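# Move the carton bin from low rack to top shelf

## Task

Carry the bin holding three small cartons from the low rack up to the shelving unit's highest shelf so that the bin's entire bottom rests on that shelf, with all three cartons upright inside it; then release it and back the robot away. The robot must not topple or be left leaning, and the result only counts if it stays in place without the robot holding it.

## Robot and tools

Robot. A LinearBot: an omnidirectional base with a column about 1.75 m high. A carriage rides up and down the column (lift_m, 0 to 1 m) and carries two identical six-joint arms, left and right, each with a two-finger gripper. The arm bases sit roughly 0.57 m + lift_m above the floor, and carriage parts hang about 0.15 m under them. A hand reaches up to 0.78 m from its shoulder but only about 0.38 m below its arm base. The hand is about 0.16 m long, 0.1 m wide, 0.14 m when open. Parked arm joints 1-6: 0, 0.05, 0.05, 1.45, 0, 0; parked, the robot is about 0.95 m wide and 0.7 m long. Cameras: carriage_camera (fixed, facing forward, tilted about 20 degrees down), left_wrist_camera and right_wrist_camera (looking beyond the fingertips). The base wheels are weak, so a light push already ends a drive.

Frames. Base frame: origin on the floor below the base centre, x forward, y left, z up. left_hand and right_hand are reported in it as the point between that hand's finger pads, with quat_wxyz rotating base axes into hand axes (hand z along the fingers, fingers open along hand y; a hand pointing straight up with joints 1, 5, 6 at 0 reads 1,0,0,0). Odometry frame is the base frame at scene start; base_odometry counts wheel turns, so slip looks like travel; heading is positive to the left, -3.142 to 3.142.

execute_actions. Argument actions: a list with at most one action (empty list = just report state and images). An action may hold base, joints, or both; their motions start together. base is an offset from where the base last reported itself and takes exactly one key: translate_m (metres, forward +, -2 to 2), strafe_m (metres, left +, -2 to 2) or rotate_rad (radians, counter-clockwise +, -6.3 to 6.3). joints is a single dictionary of absolute targets keyed by joint name, covering both arms at once: lift_m (m, 0 to 1); for each side, left_/right_ joint1_rad (-2.617 to 3.054, vertical-axis turn, 0 forward, + left), joint2_rad (0 to 3.141, shoulder: 0 upper arm back and level, 1.57 vertical, 3.14 forward and level), joint3_rad (0 to 3.141, elbow: 0 folded, 3.14 straight), joint4_rad (-1.57 to 1.57, wrist pitch, + lifts fingertips), joint5_rad (-1.57 to 1.57, wrist yaw, + swings fingertips right, opposite to joint 1), joint6_rad (-2.094 to 2.094, roll about finger axis, + clockwise from forearm), gripper_m (0 to 0.093 m pad gap). Arms move at up to 1.8 rad/s (joints 1-3) and 2.7 rad/s (4-6); one action runs at most 15 s. Unnamed joints or base may keep pushing toward older targets. Unknown keys or out-of-range values reject the whole call with no motion. cameras: list of camera names or all; empty list means no images. Images come back in the order the pictures line gives.

wait: seconds, 0 to 10; commands nothing and returns the same report. zoom_image: camera plus region [x0, y0, x1, y1] in pixels of that camera's latest full image, top-left origin, at most 504 by 504. read_manual: section (only licences); moves nothing. finished_scene: scene, the current scene's integer; ends it irreversibly once the last command has been held, and reports success. Replying without any tool call also ends things.

Result lines. base_status and joint_status tell how each motion of the last accepted action ended: done (base done only means wheels turned; tiny moves may fall short yet say done), off_target (resting away from target, maybe still pushing; normal for a gripper holding something), contact_stop or time_out (target dropped, holds where stopped). joint command not followed, with a cause line, means a self-collision check withheld that arm's joint targets (a gripper target still runs); withheld joints show not_followed and may be retried with later actions. on_its_own lists uncommanded behaviour; held at gives the target held, not the position. motor_effort is percent of maximum, + toward higher joint values, peak in brackets; readings carry fixed bias and noise. Falling lift effort while lowering means a hand or load is resting on something. drive_wheels higher at rest than after a free move means the base still presses on something. Joint torques are raw drive outputs with offsets and friction, nonzero in free air. ARM HIT means an arm struck the robot hard. MOTOR HOT warns from 75 °C; at 90 °C the arm stops 10 s, at 100 °C the arm goes limp and drops; keys then read limit_stop_at_motor_heat, so resend targets. Stretched arms heat quickly even empty.

Cautions. A stopped drive stops only after impact; the base may roll up to 0.3 m after an arm touches something. After a blocked drive, back off about 0.2 m the way you came (or turn back), again if still pressed. Driving backward into a table edge the column hits can tip the robot. Arms have no contact stop: blocked arms keep pressing and snap to target once free. Never let the arms press or slam on each other; to untangle, move only the withheld arm clear first. Tipping is likeliest with a high carriage, outstretched arms, load in hand, pulling, or sudden stops; about 1.5 kg per hand with both arms forward can topple it, and only pictures reveal a lean. Hand readings drift at long reach; a level hand sags 10-17 cm under 1 kg. Grip force is about 45-60 N per pad. Loose objects may get brief random nudges. Avoid drops, slips, slams and hard pushes; fewer action seconds is better.

Each tool is called after ">>>" as a command line: name --argument value for each argument, lists and objects as JSON in quotes; but a table of rows of numbers goes row by row, as --pt "numbers of a row", without its own name.

## Session

I'll start by getting the current state and images.

>>> execute_actions --actions '[]'

Scene clock: 0.00 s.
Joint torques (N m, as the arm reports them, + toward a larger angle): no reading
base_odometry: x=+0.000 y=+0.000 heading=+0.000 (m, m, rad; odometry frame)
base_status: not commanded
joint_positions: lift_m=+0.301 left_joint1_rad=-0.012 left_joint2_rad=+0.030 left_joint3_rad=+0.039 left_joint4_rad=+1.466 left_joint5_rad=-0.057 left_joint6_rad=+0.001 left_gripper_m=+0.094 right_joint1_rad=-0.031 right_joint2_rad=+0.058 right_joint3_rad=+0.052 right_joint4_rad=+1.461 right_joint5_rad=+0.042 right_joint6_rad=+0.002 right_gripper_m=+0.094
joint_status: not commanded
motor_effort: lift_m=+32 drive_wheels=-2 (%)
left_hand: x=+0.2950 y=+0.3452 z=+1.2913 quat_wxyz=(+0.998, -0.028, +0.048, -0.004) (m; base frame)
right_hand: x=+0.3009 y=-0.3438 z=+1.2946 quat_wxyz=(+0.998, +0.022, +0.057, -0.016) (m; base frame)
pictures: carriage_camera, left_wrist_camera, right_wrist_camera
Images, in order (width x height): carriage_camera 672x504, left_wrist_camera 672x504, right_wrist_camera 672x504.

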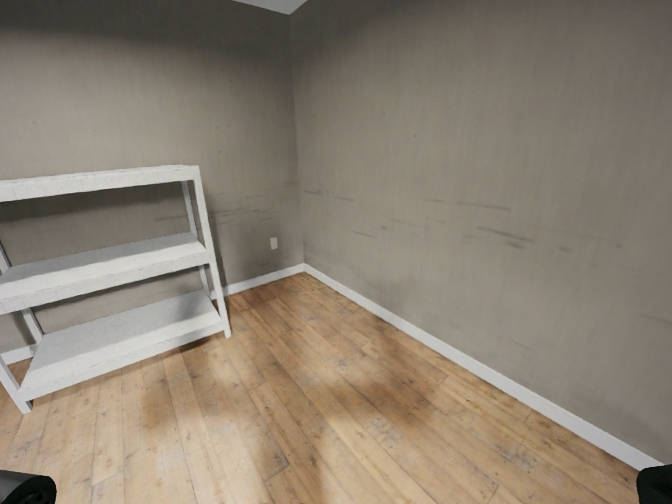

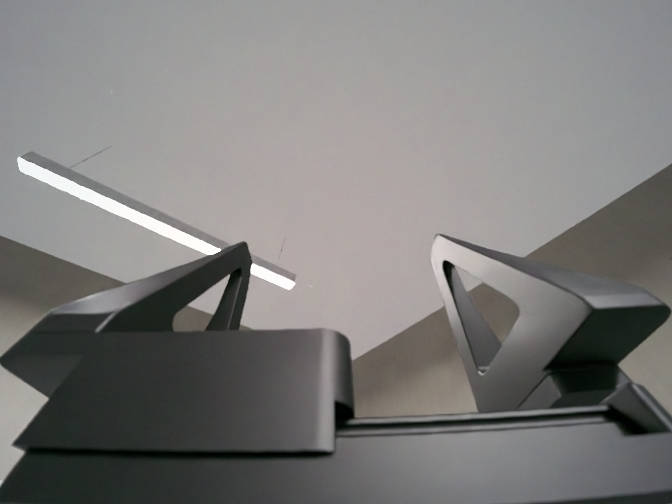

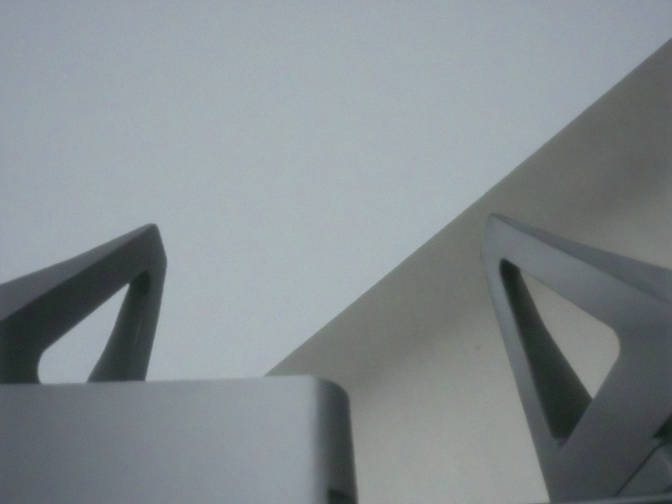

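>>> execute_actions --actions '[{"base": {"rotate_rad": 1.2}}]' --cameras '["carriage_camera"]'

Scene clock: 7.30 s.
Joint torques (N m, as the arm reports them, + toward a larger angle): left_arm=[-0.4   5.26  6.14 -0.09  0.02 -0.08] | right_arm=[-0.15  4.74  7.32 -0.18 -0.05  0.  ]
base_odometry: x=+0.000 y=+0.000 heading=+1.199 (m, m, rad; odometry frame)
base_status: done
joint_positions: lift_m=+0.301 left_joint1_rad=-0.012 left_joint2_rad=+0.030 left_joint3_rad=+0.039 left_joint4_rad=+1.466 left_joint5_rad=-0.057 left_joint6_rad=+0.001 left_gripper_m=+0.094 right_joint1_rad=-0.031 right_joint2_rad=+0.058 right_joint3_rad=+0.052 right_joint4_rad=+1.460 right_joint5_rad=+0.042 right_joint6_rad=+0.002 right_gripper_m=+0.094
joint_status: not commanded
motor_effort: lift_m=+32(32) drive_wheels=+10(44) (%)
left_hand: x=+0.2950 y=+0.3452 z=+1.2913 quat_wxyz=(+0.998, -0.028, +0.048, -0.004) (m; base frame)
right_hand: x=+0.3010 y=-0.3438 z=+1.2946 quat_wxyz=(+0.998, +0.022, +0.058, -0.016) (m; base frame)
pictures: carriage_camera
Images, in order (width x height): carriage_camera 672x504.

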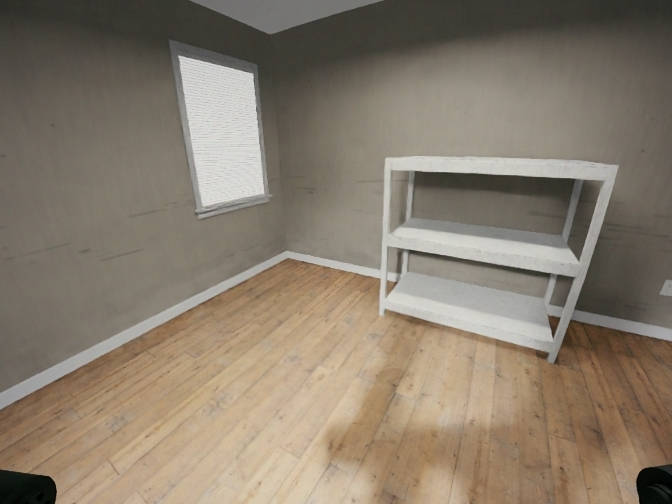

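>>> execute_actions --actions '[{"base": {"rotate_rad": 1.6}}]' --cameras '["carriage_camera"]'

Scene clock: 13.27 s.
Joint torques (N m, as the arm reports them, + toward a larger angle): left_arm=[-0.35  5.27  6.15 -0.11  0.02 -0.07] | right_arm=[-0.02  4.71  7.59 -0.21 -0.02 -0.01]
base_odometry: x=+0.000 y=+0.000 heading=+2.799 (m, m, rad; odometry frame)
base_status: done
joint_positions: lift_m=+0.301 left_joint1_rad=-0.012 left_joint2_rad=+0.030 left_joint3_rad=+0.039 left_joint4_rad=+1.466 left_joint5_rad=-0.057 left_joint6_rad=+0.001 left_gripper_m=+0.094 right_joint1_rad=-0.031 right_joint2_rad=+0.058 right_joint3_rad=+0.052 right_joint4_rad=+1.460 right_joint5_rad=+0.042 right_joint6_rad=+0.002 right_gripper_m=+0.094
joint_status: not commanded
motor_effort: lift_m=+32(32) drive_wheels=+10(39) (%)
left_hand: x=+0.2950 y=+0.3452 z=+1.2913 quat_wxyz=(+0.998, -0.028, +0.048, -0.004) (m; base frame)
right_hand: x=+0.3011 y=-0.3438 z=+1.2945 quat_wxyz=(+0.998, +0.022, +0.058, -0.016) (m; base frame)
pictures: carriage_camera
Images, in order (width x height): carriage_camera 672x504.

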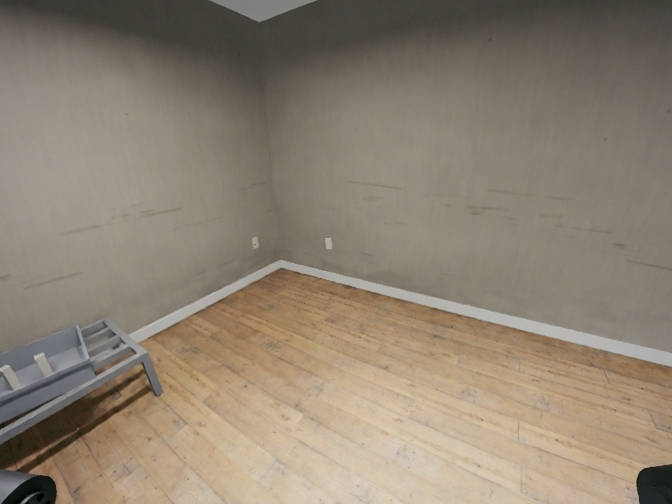

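>>> execute_actions --actions '[{"base": {"rotate_rad": 1.05}}]' --cameras '["carriage_camera"]'

Scene clock: 21.07 s.
Joint torques (N m, as the arm reports them, + toward a larger angle): left_arm=[-0.39  5.23  6.09 -0.09  0.02 -0.08] | right_arm=[ 0.    4.57  7.27 -0.11 -0.05  0.01]
base_odometry: x=+0.000 y=+0.000 heading=-2.435 (m, m, rad; odometry frame)
base_status: done
joint_positions: lift_m=+0.301 left_joint1_rad=-0.012 left_joint2_rad=+0.030 left_joint3_rad=+0.039 left_joint4_rad=+1.466 left_joint5_rad=-0.057 left_joint6_rad=+0.001 left_gripper_m=+0.094 right_joint1_rad=-0.031 right_joint2_rad=+0.058 right_joint3_rad=+0.052 right_joint4_rad=+1.460 right_joint5_rad=+0.042 right_joint6_rad=+0.002 right_gripper_m=+0.094
joint_status: not commanded
motor_effort: lift_m=+32(32) drive_wheels=+10(38) (%)
left_hand: x=+0.2950 y=+0.3452 z=+1.2913 quat_wxyz=(+0.998, -0.028, +0.048, -0.004) (m; base frame)
right_hand: x=+0.3011 y=-0.3438 z=+1.2945 quat_wxyz=(+0.998, +0.022, +0.058, -0.016) (m; base frame)
pictures: carriage_camera
Images, in order (width x height): carriage_camera 672x504.

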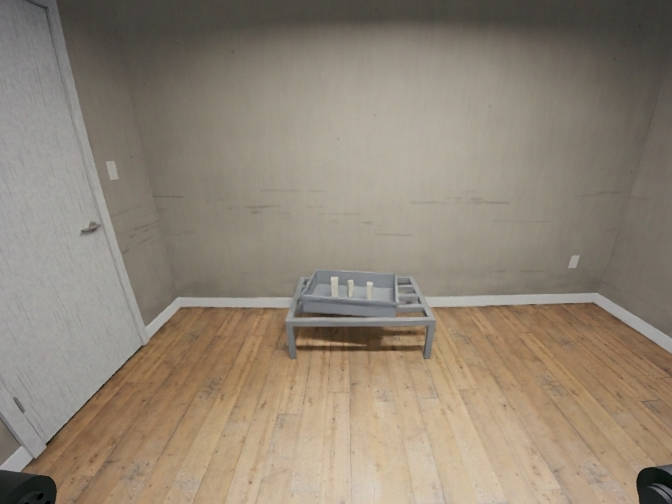

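>>> zoom_image --camera "carriage_camera" --region '[270, 250, 450, 375]'

Region (270, 250, 450, 375) of carriage_camera's 672x504 image, scaled by 2.800, with more detail than that image has; it fills the top 350 rows of this view, and the rest is white.

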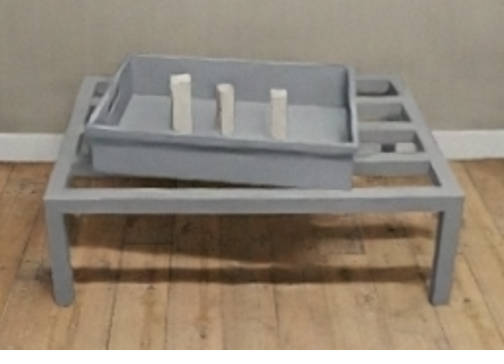

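>>> zoom_image --camera "carriage_camera" --region '[0, 252, 336, 504]'

>>> zoom_image --camera "carriage_camera" --region '[336, 252, 672, 504]'

Region (0, 252, 336, 504) of carriage_camera's 672x504 image, scaled by 1.500, with more detail than that image has; it fills the top 378 rows of this view, and the rest is white.

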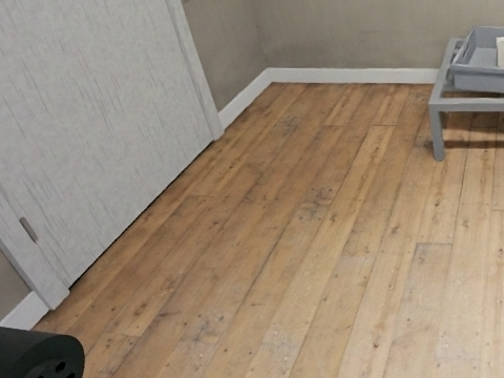

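Region (336, 252, 672, 504) of carriage_camera's 672x504 image, scaled by 1.500, with more detail than that image has; it fills the top 378 rows of this view, and the rest is white.

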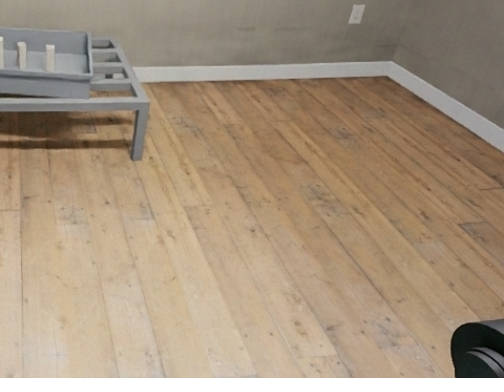

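>>> execute_actions --actions '[{"base": {"translate_m": 0.6}}]' --cameras '["carriage_camera"]'

Scene clock: 115.07 s.
Joint torques (N m, as the arm reports them, + toward a larger angle): left_arm=[-0.41  5.26  6.17 -0.13  0.01 -0.09] | right_arm=[ 0.02  4.71  7.48 -0.15 -0.02 -0.03]
base_odometry: x=-0.456 y=-0.390 heading=-2.435 (m, m, rad; odometry frame)
base_status: done
joint_positions: lift_m=+0.301 left_joint1_rad=-0.012 left_joint2_rad=+0.030 left_joint3_rad=+0.039 left_joint4_rad=+1.466 left_joint5_rad=-0.057 left_joint6_rad=+0.001 left_gripper_m=+0.094 right_joint1_rad=-0.031 right_joint2_rad=+0.058 right_joint3_rad=+0.052 right_joint4_rad=+1.461 right_joint5_rad=+0.042 right_joint6_rad=+0.002 right_gripper_m=+0.094
joint_status: not commanded
motor_effort: lift_m=+32(32) drive_wheels=-9(41) (%)
left_hand: x=+0.2950 y=+0.3452 z=+1.2913 quat_wxyz=(+0.998, -0.028, +0.048, -0.004) (m; base frame)
right_hand: x=+0.3008 y=-0.3438 z=+1.2946 quat_wxyz=(+0.998, +0.022, +0.057, -0.016) (m; base frame)
pictures: carriage_camera
Images, in order (width x height): carriage_camera 672x504.

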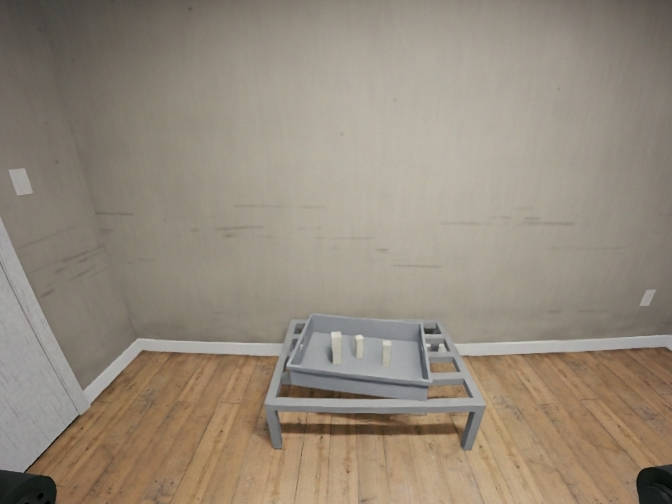

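>>> zoom_image --camera "carriage_camera" --region '[255, 300, 495, 460]'

Region (255, 300, 495, 460) of carriage_camera's 672x504 image, scaled by 2.100, with more detail than that image has.

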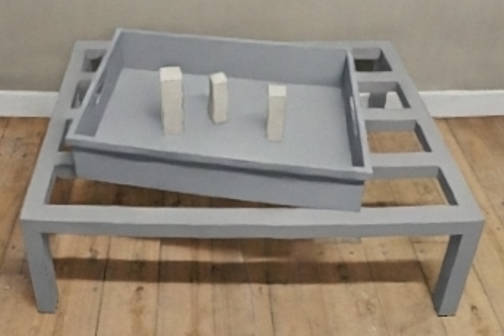

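>>> execute_actions --actions '[{"base": {"rotate_rad": -0.155}}]' --cameras '[]'

>>> execute_actions --actions '[{"base": {"strafe_m": 0.095}}]' --cameras '[]'

>>> execute_actions --actions '[{"base": {"translate_m": 0.35}}]' --cameras '["carriage_camera"]'

Scene clock: 191.57 s.
Joint torques (N m, as the arm reports them, + toward a larger angle): left_arm=[-0.42  5.23  6.15 -0.12  0.02 -0.09] | right_arm=[-0.1   4.8   7.4  -0.14 -0.03  0.02]
base_odometry: x=-0.456 y=-0.390 heading=-2.589 (m, m, rad; odometry frame)
base_status: done
joint_positions: lift_m=+0.301 left_joint1_rad=-0.012 left_joint2_rad=+0.030 left_joint3_rad=+0.039 left_joint4_rad=+1.467 left_joint5_rad=-0.057 left_joint6_rad=+0.001 left_gripper_m=+0.094 right_joint1_rad=-0.031 right_joint2_rad=+0.058 right_joint3_rad=+0.052 right_joint4_rad=+1.461 right_joint5_rad=+0.042 right_joint6_rad=+0.002 right_gripper_m=+0.094
joint_status: not commanded
motor_effort: lift_m=+32(32) drive_wheels=+3(28) (%)
left_hand: x=+0.2949 y=+0.3452 z=+1.2913 quat_wxyz=(+0.998, -0.028, +0.047, -0.004) (m; base frame)
right_hand: x=+0.3008 y=-0.3438 z=+1.2946 quat_wxyz=(+0.998, +0.022, +0.057, -0.016) (m; base frame)
pictures: none
No camera images: the call's "cameras" was empty. Leave "cameras" out to get every camera's image.

Scene clock: 193.20 s.
Joint torques (N m, as the arm reports them, + toward a larger angle): left_arm=[-0.4   5.25  6.15 -0.1   0.01 -0.09] | right_arm=[-0.06  4.73  7.36 -0.14 -0.02 -0.01]
base_odometry: x=-0.406 y=-0.471 heading=-2.590 (m, m, rad; odometry frame)
base_status: done
joint_positions: lift_m=+0.301 left_joint1_rad=-0.012 left_joint2_rad=+0.030 left_joint3_rad=+0.039 left_joint4_rad=+1.467 left_joint5_rad=-0.057 left_joint6_rad=+0.001 left_gripper_m=+0.094 right_joint1_rad=-0.031 right_joint2_rad=+0.058 right_joint3_rad=+0.052 right_joint4_rad=+1.461 right_joint5_rad=+0.042 right_joint6_rad=+0.002 right_gripper_m=+0.094
joint_status: not commanded
motor_effort: lift_m=+32(32) drive_wheels=-8(28) (%)
left_hand: x=+0.2949 y=+0.3452 z=+1.2913 quat_wxyz=(+0.998, -0.028, +0.047, -0.004) (m; base frame)
right_hand: x=+0.3008 y=-0.3438 z=+1.2946 quat_wxyz=(+0.998, +0.022, +0.057, -0.016) (m; base frame)
pictures: none
No camera images: the call's "cameras" was empty. Leave "cameras" out to get every camera's image.

Scene clock: 195.97 s.
Joint torques (N m, as the arm reports them, + toward a larger angle): left_arm=[-0.39  5.29  6.11 -0.07  0.01 -0.08] | right_arm=[-0.12  4.66  7.18 -0.24 -0.01  0.01]
base_odometry: x=-0.705 y=-0.655 heading=-2.590 (m, m, rad; odometry frame)
base_status: done
joint_positions: lift_m=+0.301 left_joint1_rad=-0.012 left_joint2_rad=+0.030 left_joint3_rad=+0.039 left_joint4_rad=+1.467 left_joint5_rad=-0.057 left_joint6_rad=+0.001 left_gripper_m=+0.094 right_joint1_rad=-0.031 right_joint2_rad=+0.058 right_joint3_rad=+0.052 right_joint4_rad=+1.462 right_joint5_rad=+0.042 right_joint6_rad=+0.002 right_gripper_m=+0.094
joint_status: not commanded
motor_effort: lift_m=+32(32) drive_wheels=-8(40) (%)
left_hand: x=+0.2949 y=+0.3452 z=+1.2913 quat_wxyz=(+0.998, -0.028, +0.047, -0.004) (m; base frame)
right_hand: x=+0.3005 y=-0.3438 z=+1.2946 quat_wxyz=(+0.998, +0.022, +0.057, -0.016) (m; base frame)
pictures: carriage_camera
Images, in order (width x height): carriage_camera 672x504.

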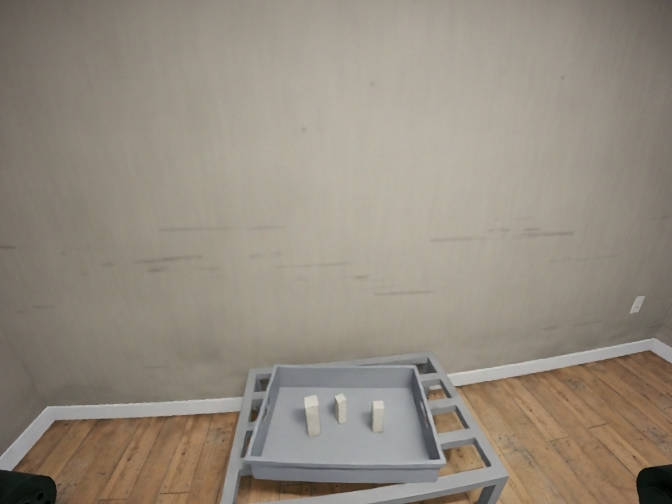

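>>> zoom_image --camera "carriage_camera" --region '[210, 340, 520, 504]'

Region (210, 340, 520, 504) of carriage_camera's 672x504 image, scaled by 1.626, with more detail than that image has; it fills the top 267 rows of this view, and the rest is white.

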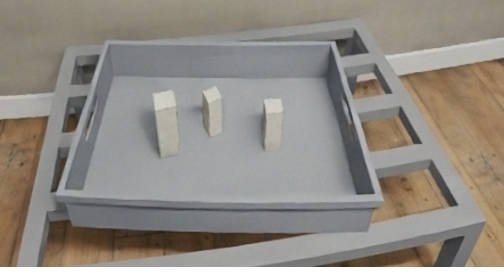

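>>> execute_actions --actions '[{"joints": {"lift_m": 0.15, "left_joint1_rad": -0.08, "left_joint2_rad": 2.634, "left_joint3_rad": 1.316, "left_joint4_rad": -0.253, "left_joint5_rad": 0, "left_joint6_rad": -0.08, "left_gripper_m": 0.075, "right_joint1_rad": 0.08, "right_joint2_rad": 2.634, "right_joint3_rad": 1.316, "right_joint4_rad": -0.253, "right_joint5_rad": 0, "right_joint6_rad": 0.08, "right_gripper_m": 0.075}}]'

Scene clock: 225.07 s.
Joint torques (N m, as the arm reports them, + toward a larger angle): left_arm=[ -0.89 -14.74   3.94   0.5    0.05  -0.15] | right_arm=[  0.62 -13.31   4.44   0.43  -0.02   0.04]
base_odometry: x=-0.704 y=-0.655 heading=-2.590 (m, m, rad; odometry frame)
base_status: not commanded
joint_positions: lift_m=+0.150 left_joint1_rad=-0.073 left_joint2_rad=+2.640 left_joint3_rad=+1.309 left_joint4_rad=-0.252 left_joint5_rad=-0.007 left_joint6_rad=-0.076 left_gripper_m=+0.075 right_joint1_rad=+0.073 right_joint2_rad=+2.631 right_joint3_rad=+1.316 right_joint4_rad=-0.252 right_joint5_rad=+0.005 right_joint6_rad=+0.075 right_gripper_m=+0.075
joint_status: all done
motor_effort: lift_m=+32(32) drive_wheels=-3(7) (%)
left_hand: x=+0.6355 y=+0.3101 z=+0.4827 quat_wxyz=(-0.005, -0.001, +1.000, +0.004) (m; base frame)
right_hand: x=+0.6415 y=-0.3093 z=+0.4865 quat_wxyz=(+0.002, +0.001, +1.000, -0.002) (m; base frame)
pictures: carriage_camera, left_wrist_camera, right_wrist_camera
Images, in order (width x height): carriage_camera 672x504, left_wrist_camera 672x504, right_wrist_camera 672x504.

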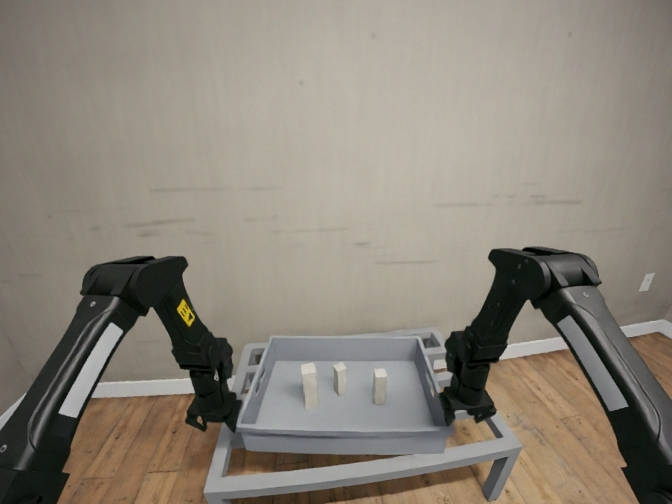

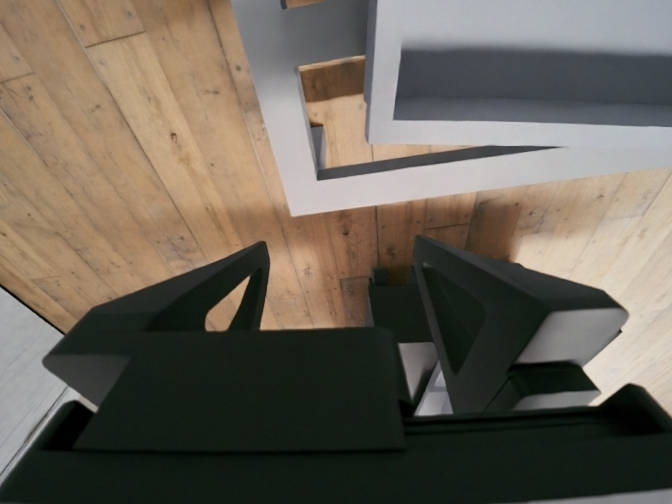

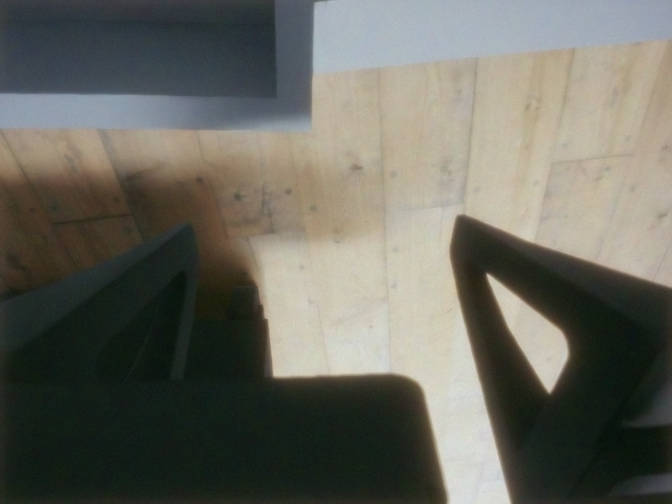

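>>> execute_actions --actions '[{"base": {"translate_m": 0.22}, "joints": {"lift_m": 0.11, "left_joint1_rad": -0.17, "left_joint6_rad": -0.165, "right_joint1_rad": 0.125, "right_joint6_rad": 0.12}}]'

Scene clock: 249.47 s.
Joint torques (N m, as the arm reports them, + toward a larger angle): left_arm=[  0.16 -15.05   4.04   0.5    0.01  -0.14] | right_arm=[ -0.23 -13.64   4.34   0.5   -0.01   0.04]
base_odometry: x=-0.892 y=-0.770 heading=-2.589 (m, m, rad; odometry frame)
base_status: done
joint_positions: lift_m=+0.110 left_joint1_rad=-0.177 left_joint2_rad=+2.643 left_joint3_rad=+1.309 left_joint4_rad=-0.253 left_joint5_rad=-0.003 left_joint6_rad=-0.160 left_gripper_m=+0.075 right_joint1_rad=+0.128 right_joint2_rad=+2.634 right_joint3_rad=+1.316 right_joint4_rad=-0.254 right_joint5_rad=+0.002 right_joint6_rad=+0.115 right_gripper_m=+0.075
joint_status: all done
motor_effort: lift_m=+33(35) drive_wheels=-8(52) (%)
left_hand: x=+0.6293 y=+0.2719 z=+0.4416 quat_wxyz=(-0.008, +0.009, +1.000, +0.003) (m; base frame)
right_hand: x=+0.6379 y=-0.2886 z=+0.4455 quat_wxyz=(+0.000, -0.007, +1.000, -0.001) (m; base frame)
pictures: carriage_camera, left_wrist_camera, right_wrist_camera
Images, in order (width x height): carriage_camera 672x504, left_wrist_camera 672x504, right_wrist_camera 672x504.

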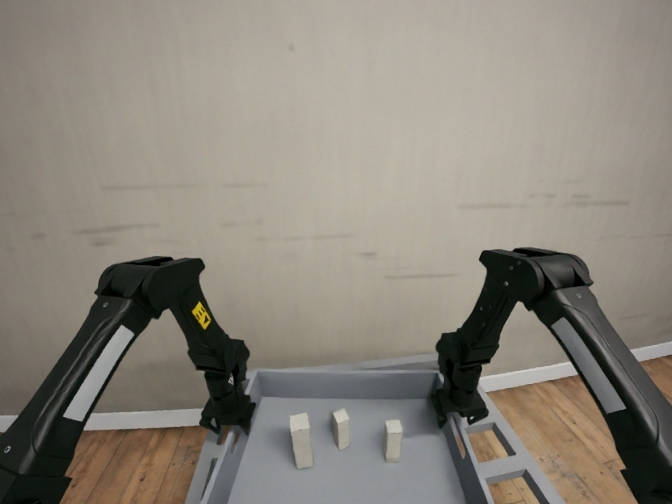

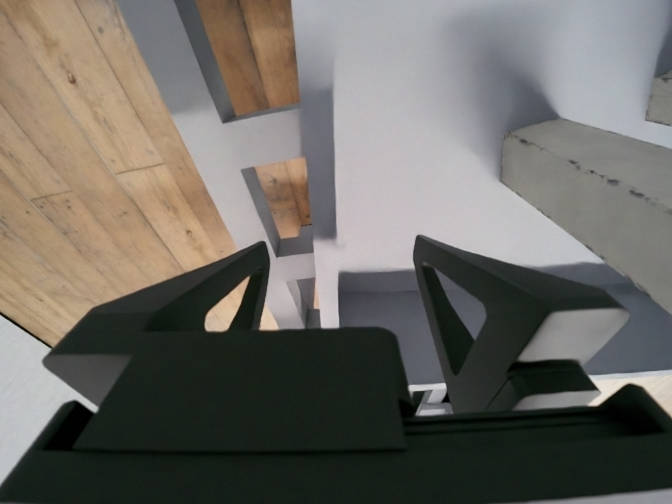

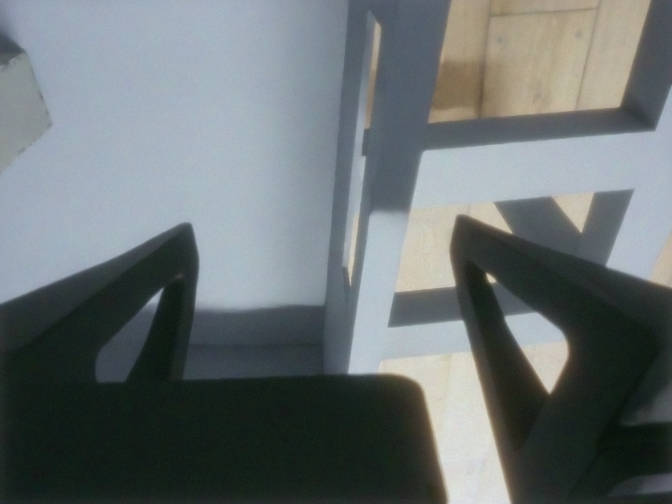

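>>> execute_actions --actions '[{"joints": {"lift_m": 0.065, "left_joint1_rad": -0.15, "left_joint6_rad": -0.155, "right_joint1_rad": 0.065, "right_joint6_rad": 0.065}}]'

Scene clock: 266.73 s.
Joint torques (N m, as the arm reports them, + toward a larger angle): left_arm=[ -0.09 -14.97   3.97   0.51   0.01  -0.09] | right_arm=[  0.26 -13.32   4.22   0.51   0.01  -0.02]
base_odometry: x=-0.892 y=-0.770 heading=-2.589 (m, m, rad; odometry frame)
base_status: not commanded
joint_positions: lift_m=+0.065 left_joint1_rad=-0.154 left_joint2_rad=+2.641 left_joint3_rad=+1.309 left_joint4_rad=-0.253 left_joint5_rad=-0.003 left_joint6_rad=-0.155 left_gripper_m=+0.075 right_joint1_rad=+0.060 right_joint2_rad=+2.633 right_joint3_rad=+1.316 right_joint4_rad=-0.253 right_joint5_rad=+0.001 right_joint6_rad=+0.069 right_gripper_m=+0.075
joint_status: all done
motor_effort: lift_m=+33(35) drive_wheels=-7(9) (%)
left_hand: x=+0.6312 y=+0.2802 z=+0.3970 quat_wxyz=(-0.007, +0.000, +1.000, +0.002) (m; base frame)
right_hand: x=+0.6408 y=-0.3135 z=+0.4007 quat_wxyz=(+0.001, +0.004, +1.000, -0.001) (m; base frame)
pictures: carriage_camera, left_wrist_camera, right_wrist_camera
Images, in order (width x height): carriage_camera 672x504, left_wrist_camera 672x504, right_wrist_camera 672x504.

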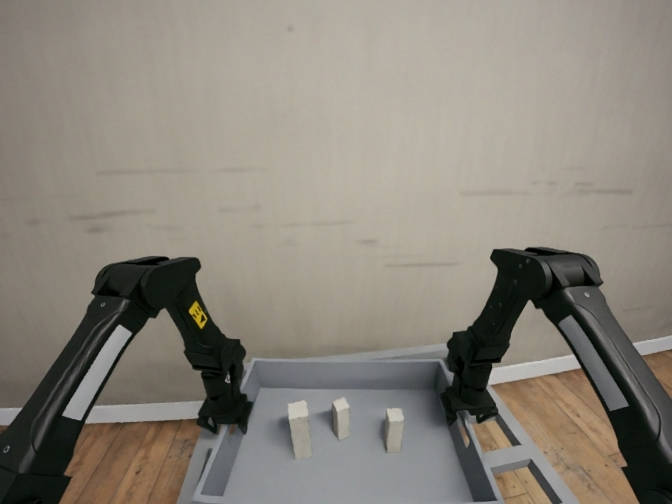

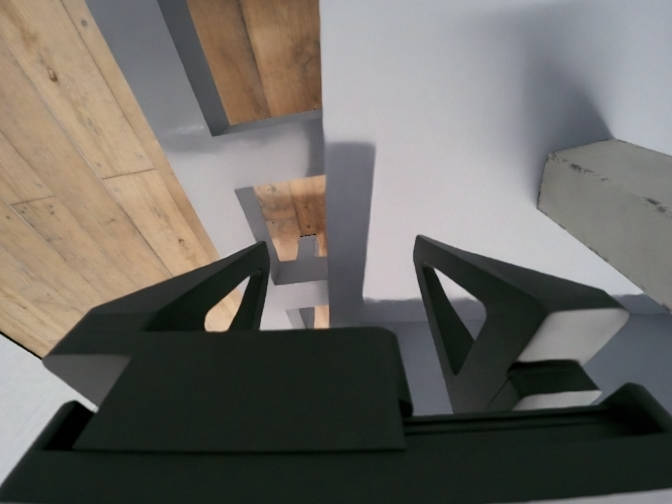

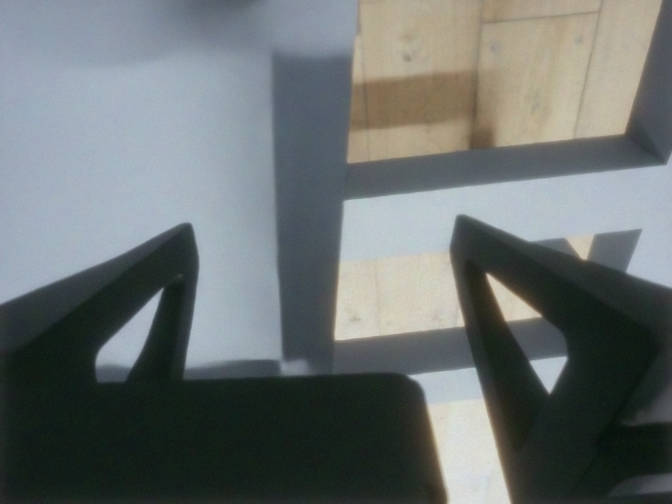

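>>> zoom_image --camera "carriage_camera" --region '[170, 330, 530, 504]'

Region (170, 330, 530, 504) of carriage_camera's 672x504 image, scaled by 1.400, with more detail than that image has; it fills the top 244 rows of this view, and the rest is white.

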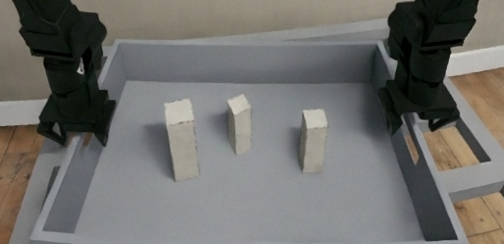

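>>> execute_actions --actions '[{"base": {"translate_m": 0.045}, "joints": {"left_joint1_rad": -0.165, "left_joint6_rad": -0.162, "right_joint1_rad": 0.075, "right_joint6_rad": 0.073}}]'

Scene clock: 287.70 s.
Joint torques (N m, as the arm reports them, + toward a larger angle): left_arm=[ -0.97 -14.76   4.     0.51   0.    -0.11] | right_arm=[  0.5  -13.48   4.12   0.47   0.01   0.01]
base_odometry: x=-0.930 y=-0.794 heading=-2.589 (m, m, rad; odometry frame)
base_status: done
joint_positions: lift_m=+0.065 left_joint1_rad=-0.157 left_joint2_rad=+2.641 left_joint3_rad=+1.309 left_joint4_rad=-0.253 left_joint5_rad=-0.003 left_joint6_rad=-0.160 left_gripper_m=+0.075 right_joint1_rad=+0.067 right_joint2_rad=+2.633 right_joint3_rad=+1.316 right_joint4_rad=-0.253 right_joint5_rad=+0.001 right_joint6_rad=+0.072 right_gripper_m=+0.075
joint_status: all done
motor_effort: lift_m=+33(33) drive_wheels=-7(43) (%)
left_hand: x=+0.6310 y=+0.2789 z=+0.3971 quat_wxyz=(-0.007, -0.001, +1.000, +0.002) (m; base frame)
right_hand: x=+0.6406 y=-0.3109 z=+0.4007 quat_wxyz=(+0.001, +0.002, +1.000, -0.001) (m; base frame)
pictures: carriage_camera, left_wrist_camera, right_wrist_camera
Images, in order (width x height): carriage_camera 672x504, left_wrist_camera 672x504, right_wrist_camera 672x504.

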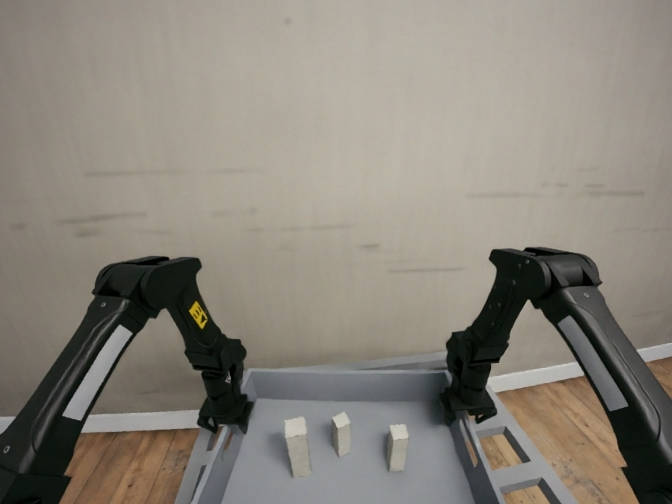

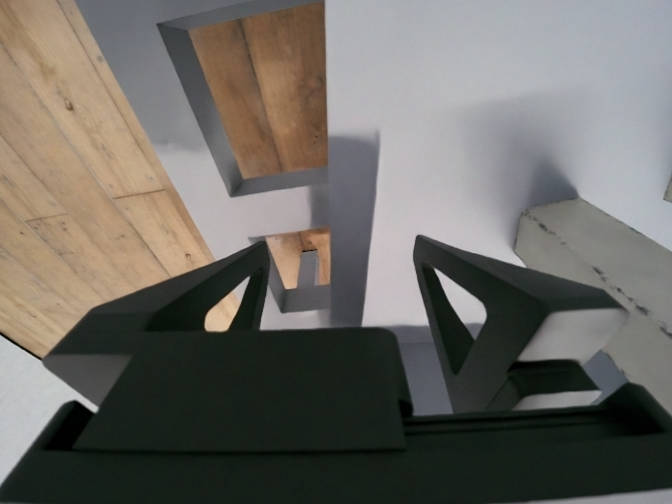

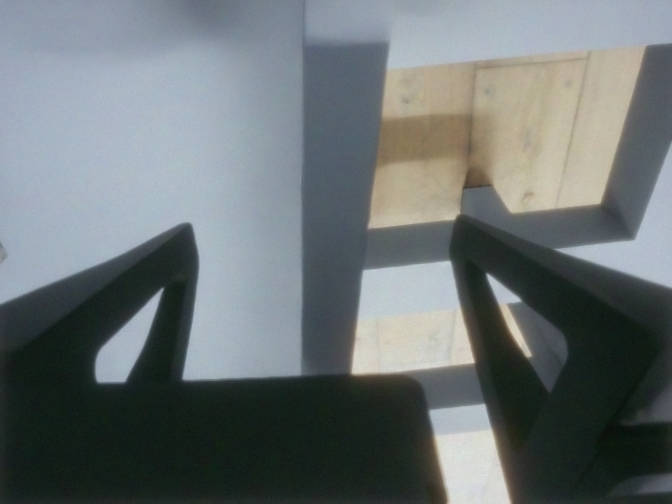

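>>> execute_actions --actions '[{"base": {"strafe_m": -0.004}, "joints": {"lift_m": 0.022}}]'

Scene clock: 294.27 s.
Joint torques (N m, as the arm reports them, + toward a larger angle): left_arm=[ -0.69 -12.48   4.05   0.59   0.04  -0.11] | right_arm=[  0.56 -11.68   4.48   0.66   0.02   0.06]
base_odometry: x=-0.932 y=-0.791 heading=-2.589 (m, m, rad; odometry frame)
base_status: done
joint_positions: lift_m=+0.022 left_joint1_rad=-0.161 left_joint2_rad=+2.612 left_joint3_rad=+1.312 left_joint4_rad=-0.254 left_joint5_rad=-0.004 left_joint6_rad=-0.160 left_gripper_m=+0.075 right_joint1_rad=+0.071 right_joint2_rad=+2.613 right_joint3_rad=+1.316 right_joint4_rad=-0.272 right_joint5_rad=-0.001 right_joint6_rad=+0.072 right_gripper_m=+0.075
joint_status: all done
motor_effort: lift_m=+29(34) drive_wheels=+7(12) (%)
left_hand: x=+0.6414 y=+0.2761 z=+0.3649 quat_wxyz=(+0.008, +0.001, +1.000, +0.001) (m; base frame)
right_hand: x=+0.6426 y=-0.3091 z=+0.3651 quat_wxyz=(+0.001, +0.001, +1.000, +0.000) (m; base frame)
pictures: carriage_camera, left_wrist_camera, right_wrist_camera
Images, in order (width x height): carriage_camera 672x504, left_wrist_camera 672x504, right_wrist_camera 672x504.

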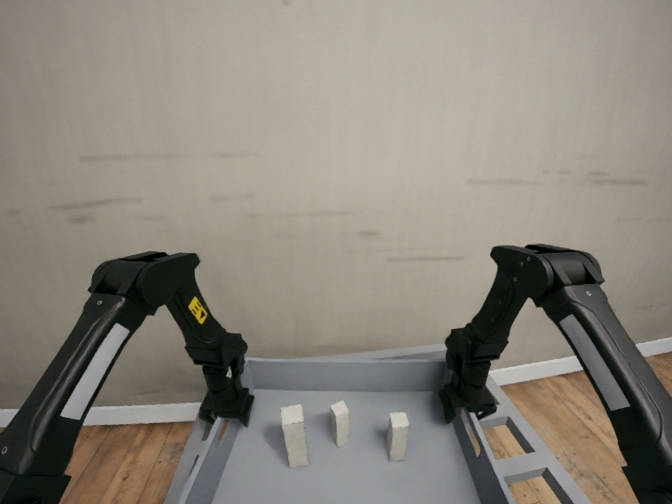

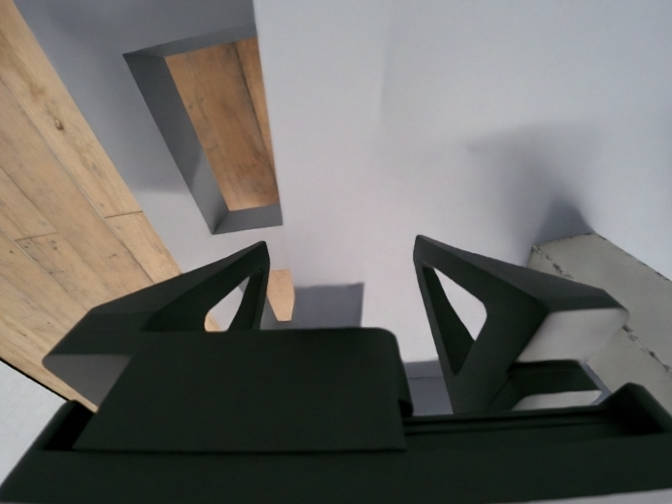

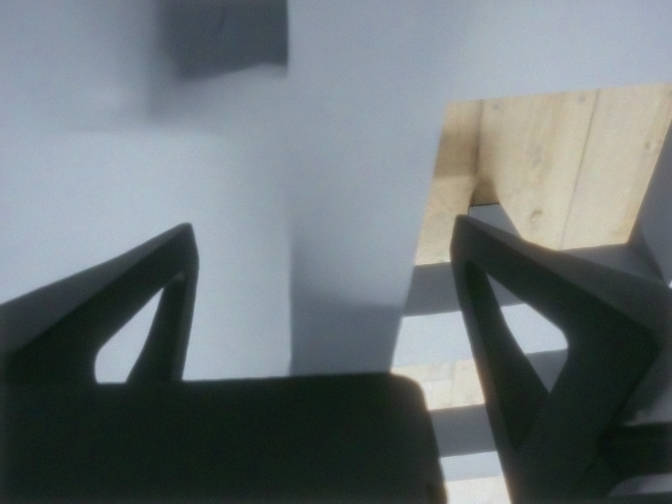

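>>> zoom_image --camera "carriage_camera" --region '[160, 340, 530, 504]'

Region (160, 340, 530, 504) of carriage_camera's 672x504 image, scaled by 1.362, with more detail than that image has; it fills the top 223 rows of this view, and the rest is white.

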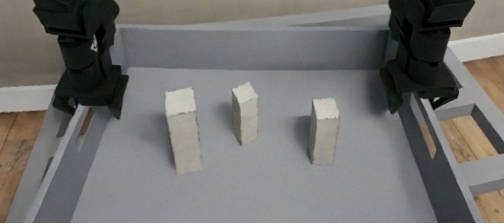

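>>> execute_actions --actions '[{"joints": {"lift_m": 0.038}}]' --cameras '[]'

>>> execute_actions --actions '[{"base": {"translate_m": -0.025}}]'

Scene clock: 309.53 s.
Joint torques (N m, as the arm reports them, + toward a larger angle): left_arm=[ -0.67 -13.92   3.74   0.55   0.03  -0.11] | right_arm=[  0.44 -12.83   4.4    0.53  -0.02  -0.01]
base_odometry: x=-0.932 y=-0.791 heading=-2.588 (m, m, rad; odometry frame)
base_status: not commanded
joint_positions: lift_m=+0.038 left_joint1_rad=-0.161 left_joint2_rad=+2.630 left_joint3_rad=+1.312 left_joint4_rad=-0.254 left_joint5_rad=-0.004 left_joint6_rad=-0.160 left_gripper_m=+0.075 right_joint1_rad=+0.071 right_joint2_rad=+2.624 right_joint3_rad=+1.316 right_joint4_rad=-0.259 right_joint5_rad=-0.001 right_joint6_rad=+0.072 right_gripper_m=+0.075
joint_status: all done
motor_effort: lift_m=+32(37) drive_wheels=+6(5) (%)
left_hand: x=+0.6354 y=+0.2771 z=+0.3742 quat_wxyz=(+0.000, +0.001, +1.000, +0.002) (m; base frame)
right_hand: x=+0.6421 y=-0.3092 z=+0.3770 quat_wxyz=(+0.002, +0.001, +1.000, +0.001) (m; base frame)
pictures: none
No camera images: the call's "cameras" was empty. Leave "cameras" out to get every camera's image.

Scene clock: 310.47 s.
Joint torques (N m, as the arm reports them, + toward a larger angle): left_arm=[ -0.67 -13.94   3.89   0.55   0.02  -0.11] | right_arm=[  0.35 -12.69   4.5    0.51   0.04  -0.02]
base_odometry: x=-0.911 y=-0.778 heading=-2.588 (m, m, rad; odometry frame)
base_status: done
joint_positions: lift_m=+0.038 left_joint1_rad=-0.161 left_joint2_rad=+2.630 left_joint3_rad=+1.312 left_joint4_rad=-0.254 left_joint5_rad=-0.004 left_joint6_rad=-0.160 left_gripper_m=+0.075 right_joint1_rad=+0.071 right_joint2_rad=+2.624 right_joint3_rad=+1.316 right_joint4_rad=-0.257 right_joint5_rad=-0.001 right_joint6_rad=+0.072 right_gripper_m=+0.075
joint_status: not commanded
motor_effort: lift_m=+32(32) drive_wheels=+6(46) (%)
left_hand: x=+0.6354 y=+0.2771 z=+0.3742 quat_wxyz=(+0.000, +0.001, +1.000, +0.002) (m; base frame)
right_hand: x=+0.6425 y=-0.3091 z=+0.3770 quat_wxyz=(+0.003, +0.001, +1.000, +0.001) (m; base frame)
pictures: carriage_camera, left_wrist_camera, right_wrist_camera
Images, in order (width x height): carriage_camera 672x504, left_wrist_camera 672x504, right_wrist_camera 672x504.

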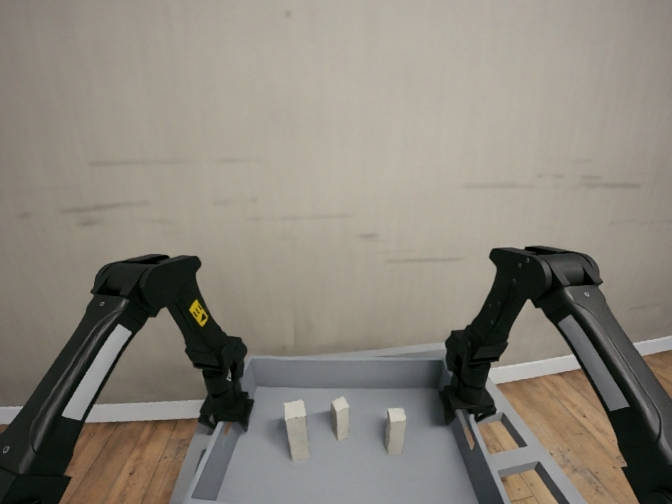

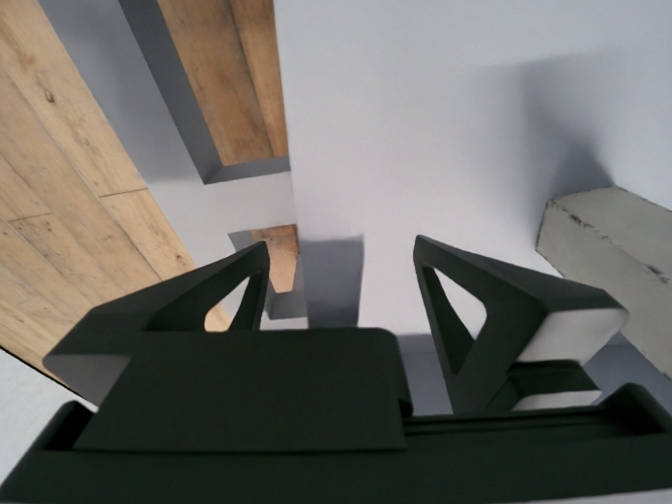

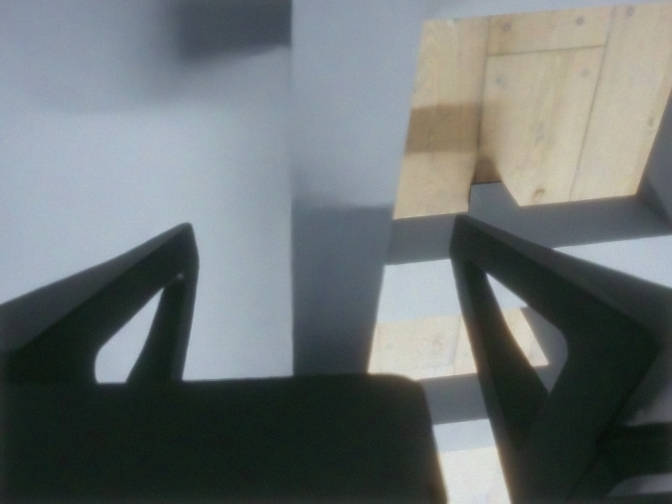

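>>> execute_actions --actions '[{"joints": {"lift_m": 0.03}}]' --cameras '[]'

>>> execute_actions --actions '[{"joints": {"left_gripper_m": 0.0, "right_gripper_m": 0.0}}]'

Scene clock: 315.07 s.
Joint torques (N m, as the arm reports them, + toward a larger angle): left_arm=[ -0.66 -13.74   3.89   0.52   0.04  -0.1 ] | right_arm=[  0.31 -13.08   4.44   0.48  -0.01  -0.01]
base_odometry: x=-0.911 y=-0.778 heading=-2.588 (m, m, rad; odometry frame)
base_status: not commanded
joint_positions: lift_m=+0.030 left_joint1_rad=-0.161 left_joint2_rad=+2.628 left_joint3_rad=+1.312 left_joint4_rad=-0.252 left_joint5_rad=-0.005 left_joint6_rad=-0.160 left_gripper_m=+0.075 right_joint1_rad=+0.071 right_joint2_rad=+2.630 right_joint3_rad=+1.316 right_joint4_rad=-0.254 right_joint5_rad=-0.001 right_joint6_rad=+0.072 right_gripper_m=+0.075
joint_status: all done
motor_effort: lift_m=+32(33) drive_wheels=+3(7) (%)
left_hand: x=+0.6365 y=+0.2770 z=+0.3669 quat_wxyz=(+0.001, +0.000, +1.000, +0.002) (m; base frame)
right_hand: x=+0.6413 y=-0.3092 z=+0.3668 quat_wxyz=(+0.001, +0.001, +1.000, +0.001) (m; base frame)
pictures: none
No camera images: the call's "cameras" was empty. Leave "cameras" out to get every camera's image.

Scene clock: 315.73 s.
Joint torques (N m, as the arm reports them, + toward a larger angle): left_arm=[ -1.46 -13.86   3.78   0.52  -0.28  -0.54] | right_arm=[  1.47 -13.09   4.45   0.43   0.48  -0.27]
base_odometry: x=-0.911 y=-0.778 heading=-2.588 (m, m, rad; odometry frame)
base_status: not commanded
joint_positions: lift_m=+0.030 left_joint1_rad=-0.151 left_joint2_rad=+2.628 left_joint3_rad=+1.312 left_joint4_rad=-0.251 left_joint5_rad=+0.031 left_joint6_rad=-0.122 left_gripper_m=+0.007 right_joint1_rad=+0.054 right_joint2_rad=+2.630 right_joint3_rad=+1.316 right_joint4_rad=-0.250 right_joint5_rad=-0.047 right_joint6_rad=+0.101 right_gripper_m=+0.007
joint_status: left_gripper_m off_target (ended at +0.007, target +0.000); right_gripper_m off_target (ended at +0.007, target +0.000)
motor_effort: lift_m=+32(32) drive_wheels=+5(7) (%)
left_hand: x=+0.6363 y=+0.2746 z=+0.3670 quat_wxyz=(-0.001, +0.014, +1.000, -0.016) (m; base frame)
right_hand: x=+0.6421 y=-0.3075 z=+0.3670 quat_wxyz=(+0.001, +0.023, +0.999, +0.023) (m; base frame)
pictures: carriage_camera, left_wrist_camera, right_wrist_camera
Images, in order (width x height): carriage_camera 672x504, left_wrist_camera 672x504, right_wrist_camera 672x504.

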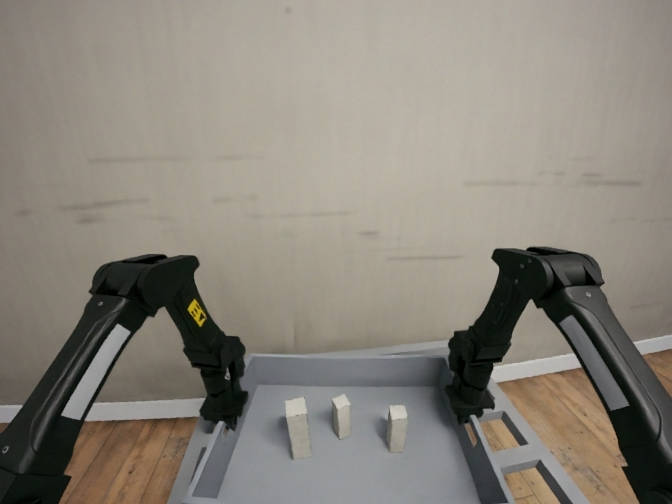

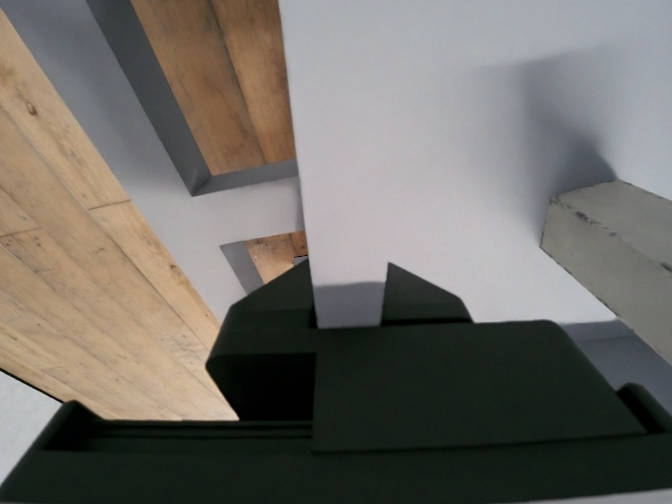

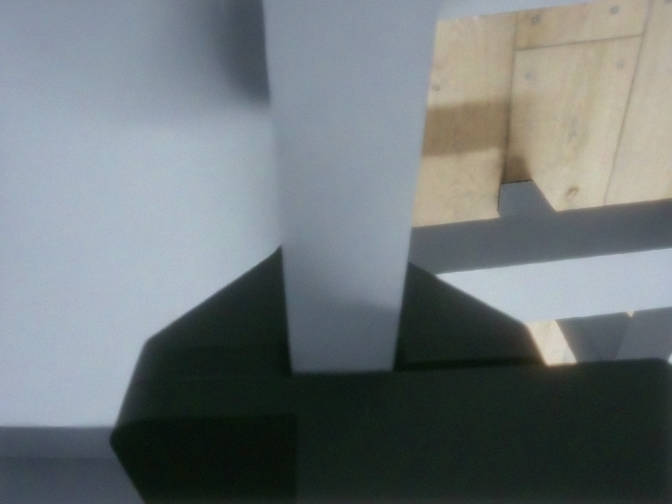

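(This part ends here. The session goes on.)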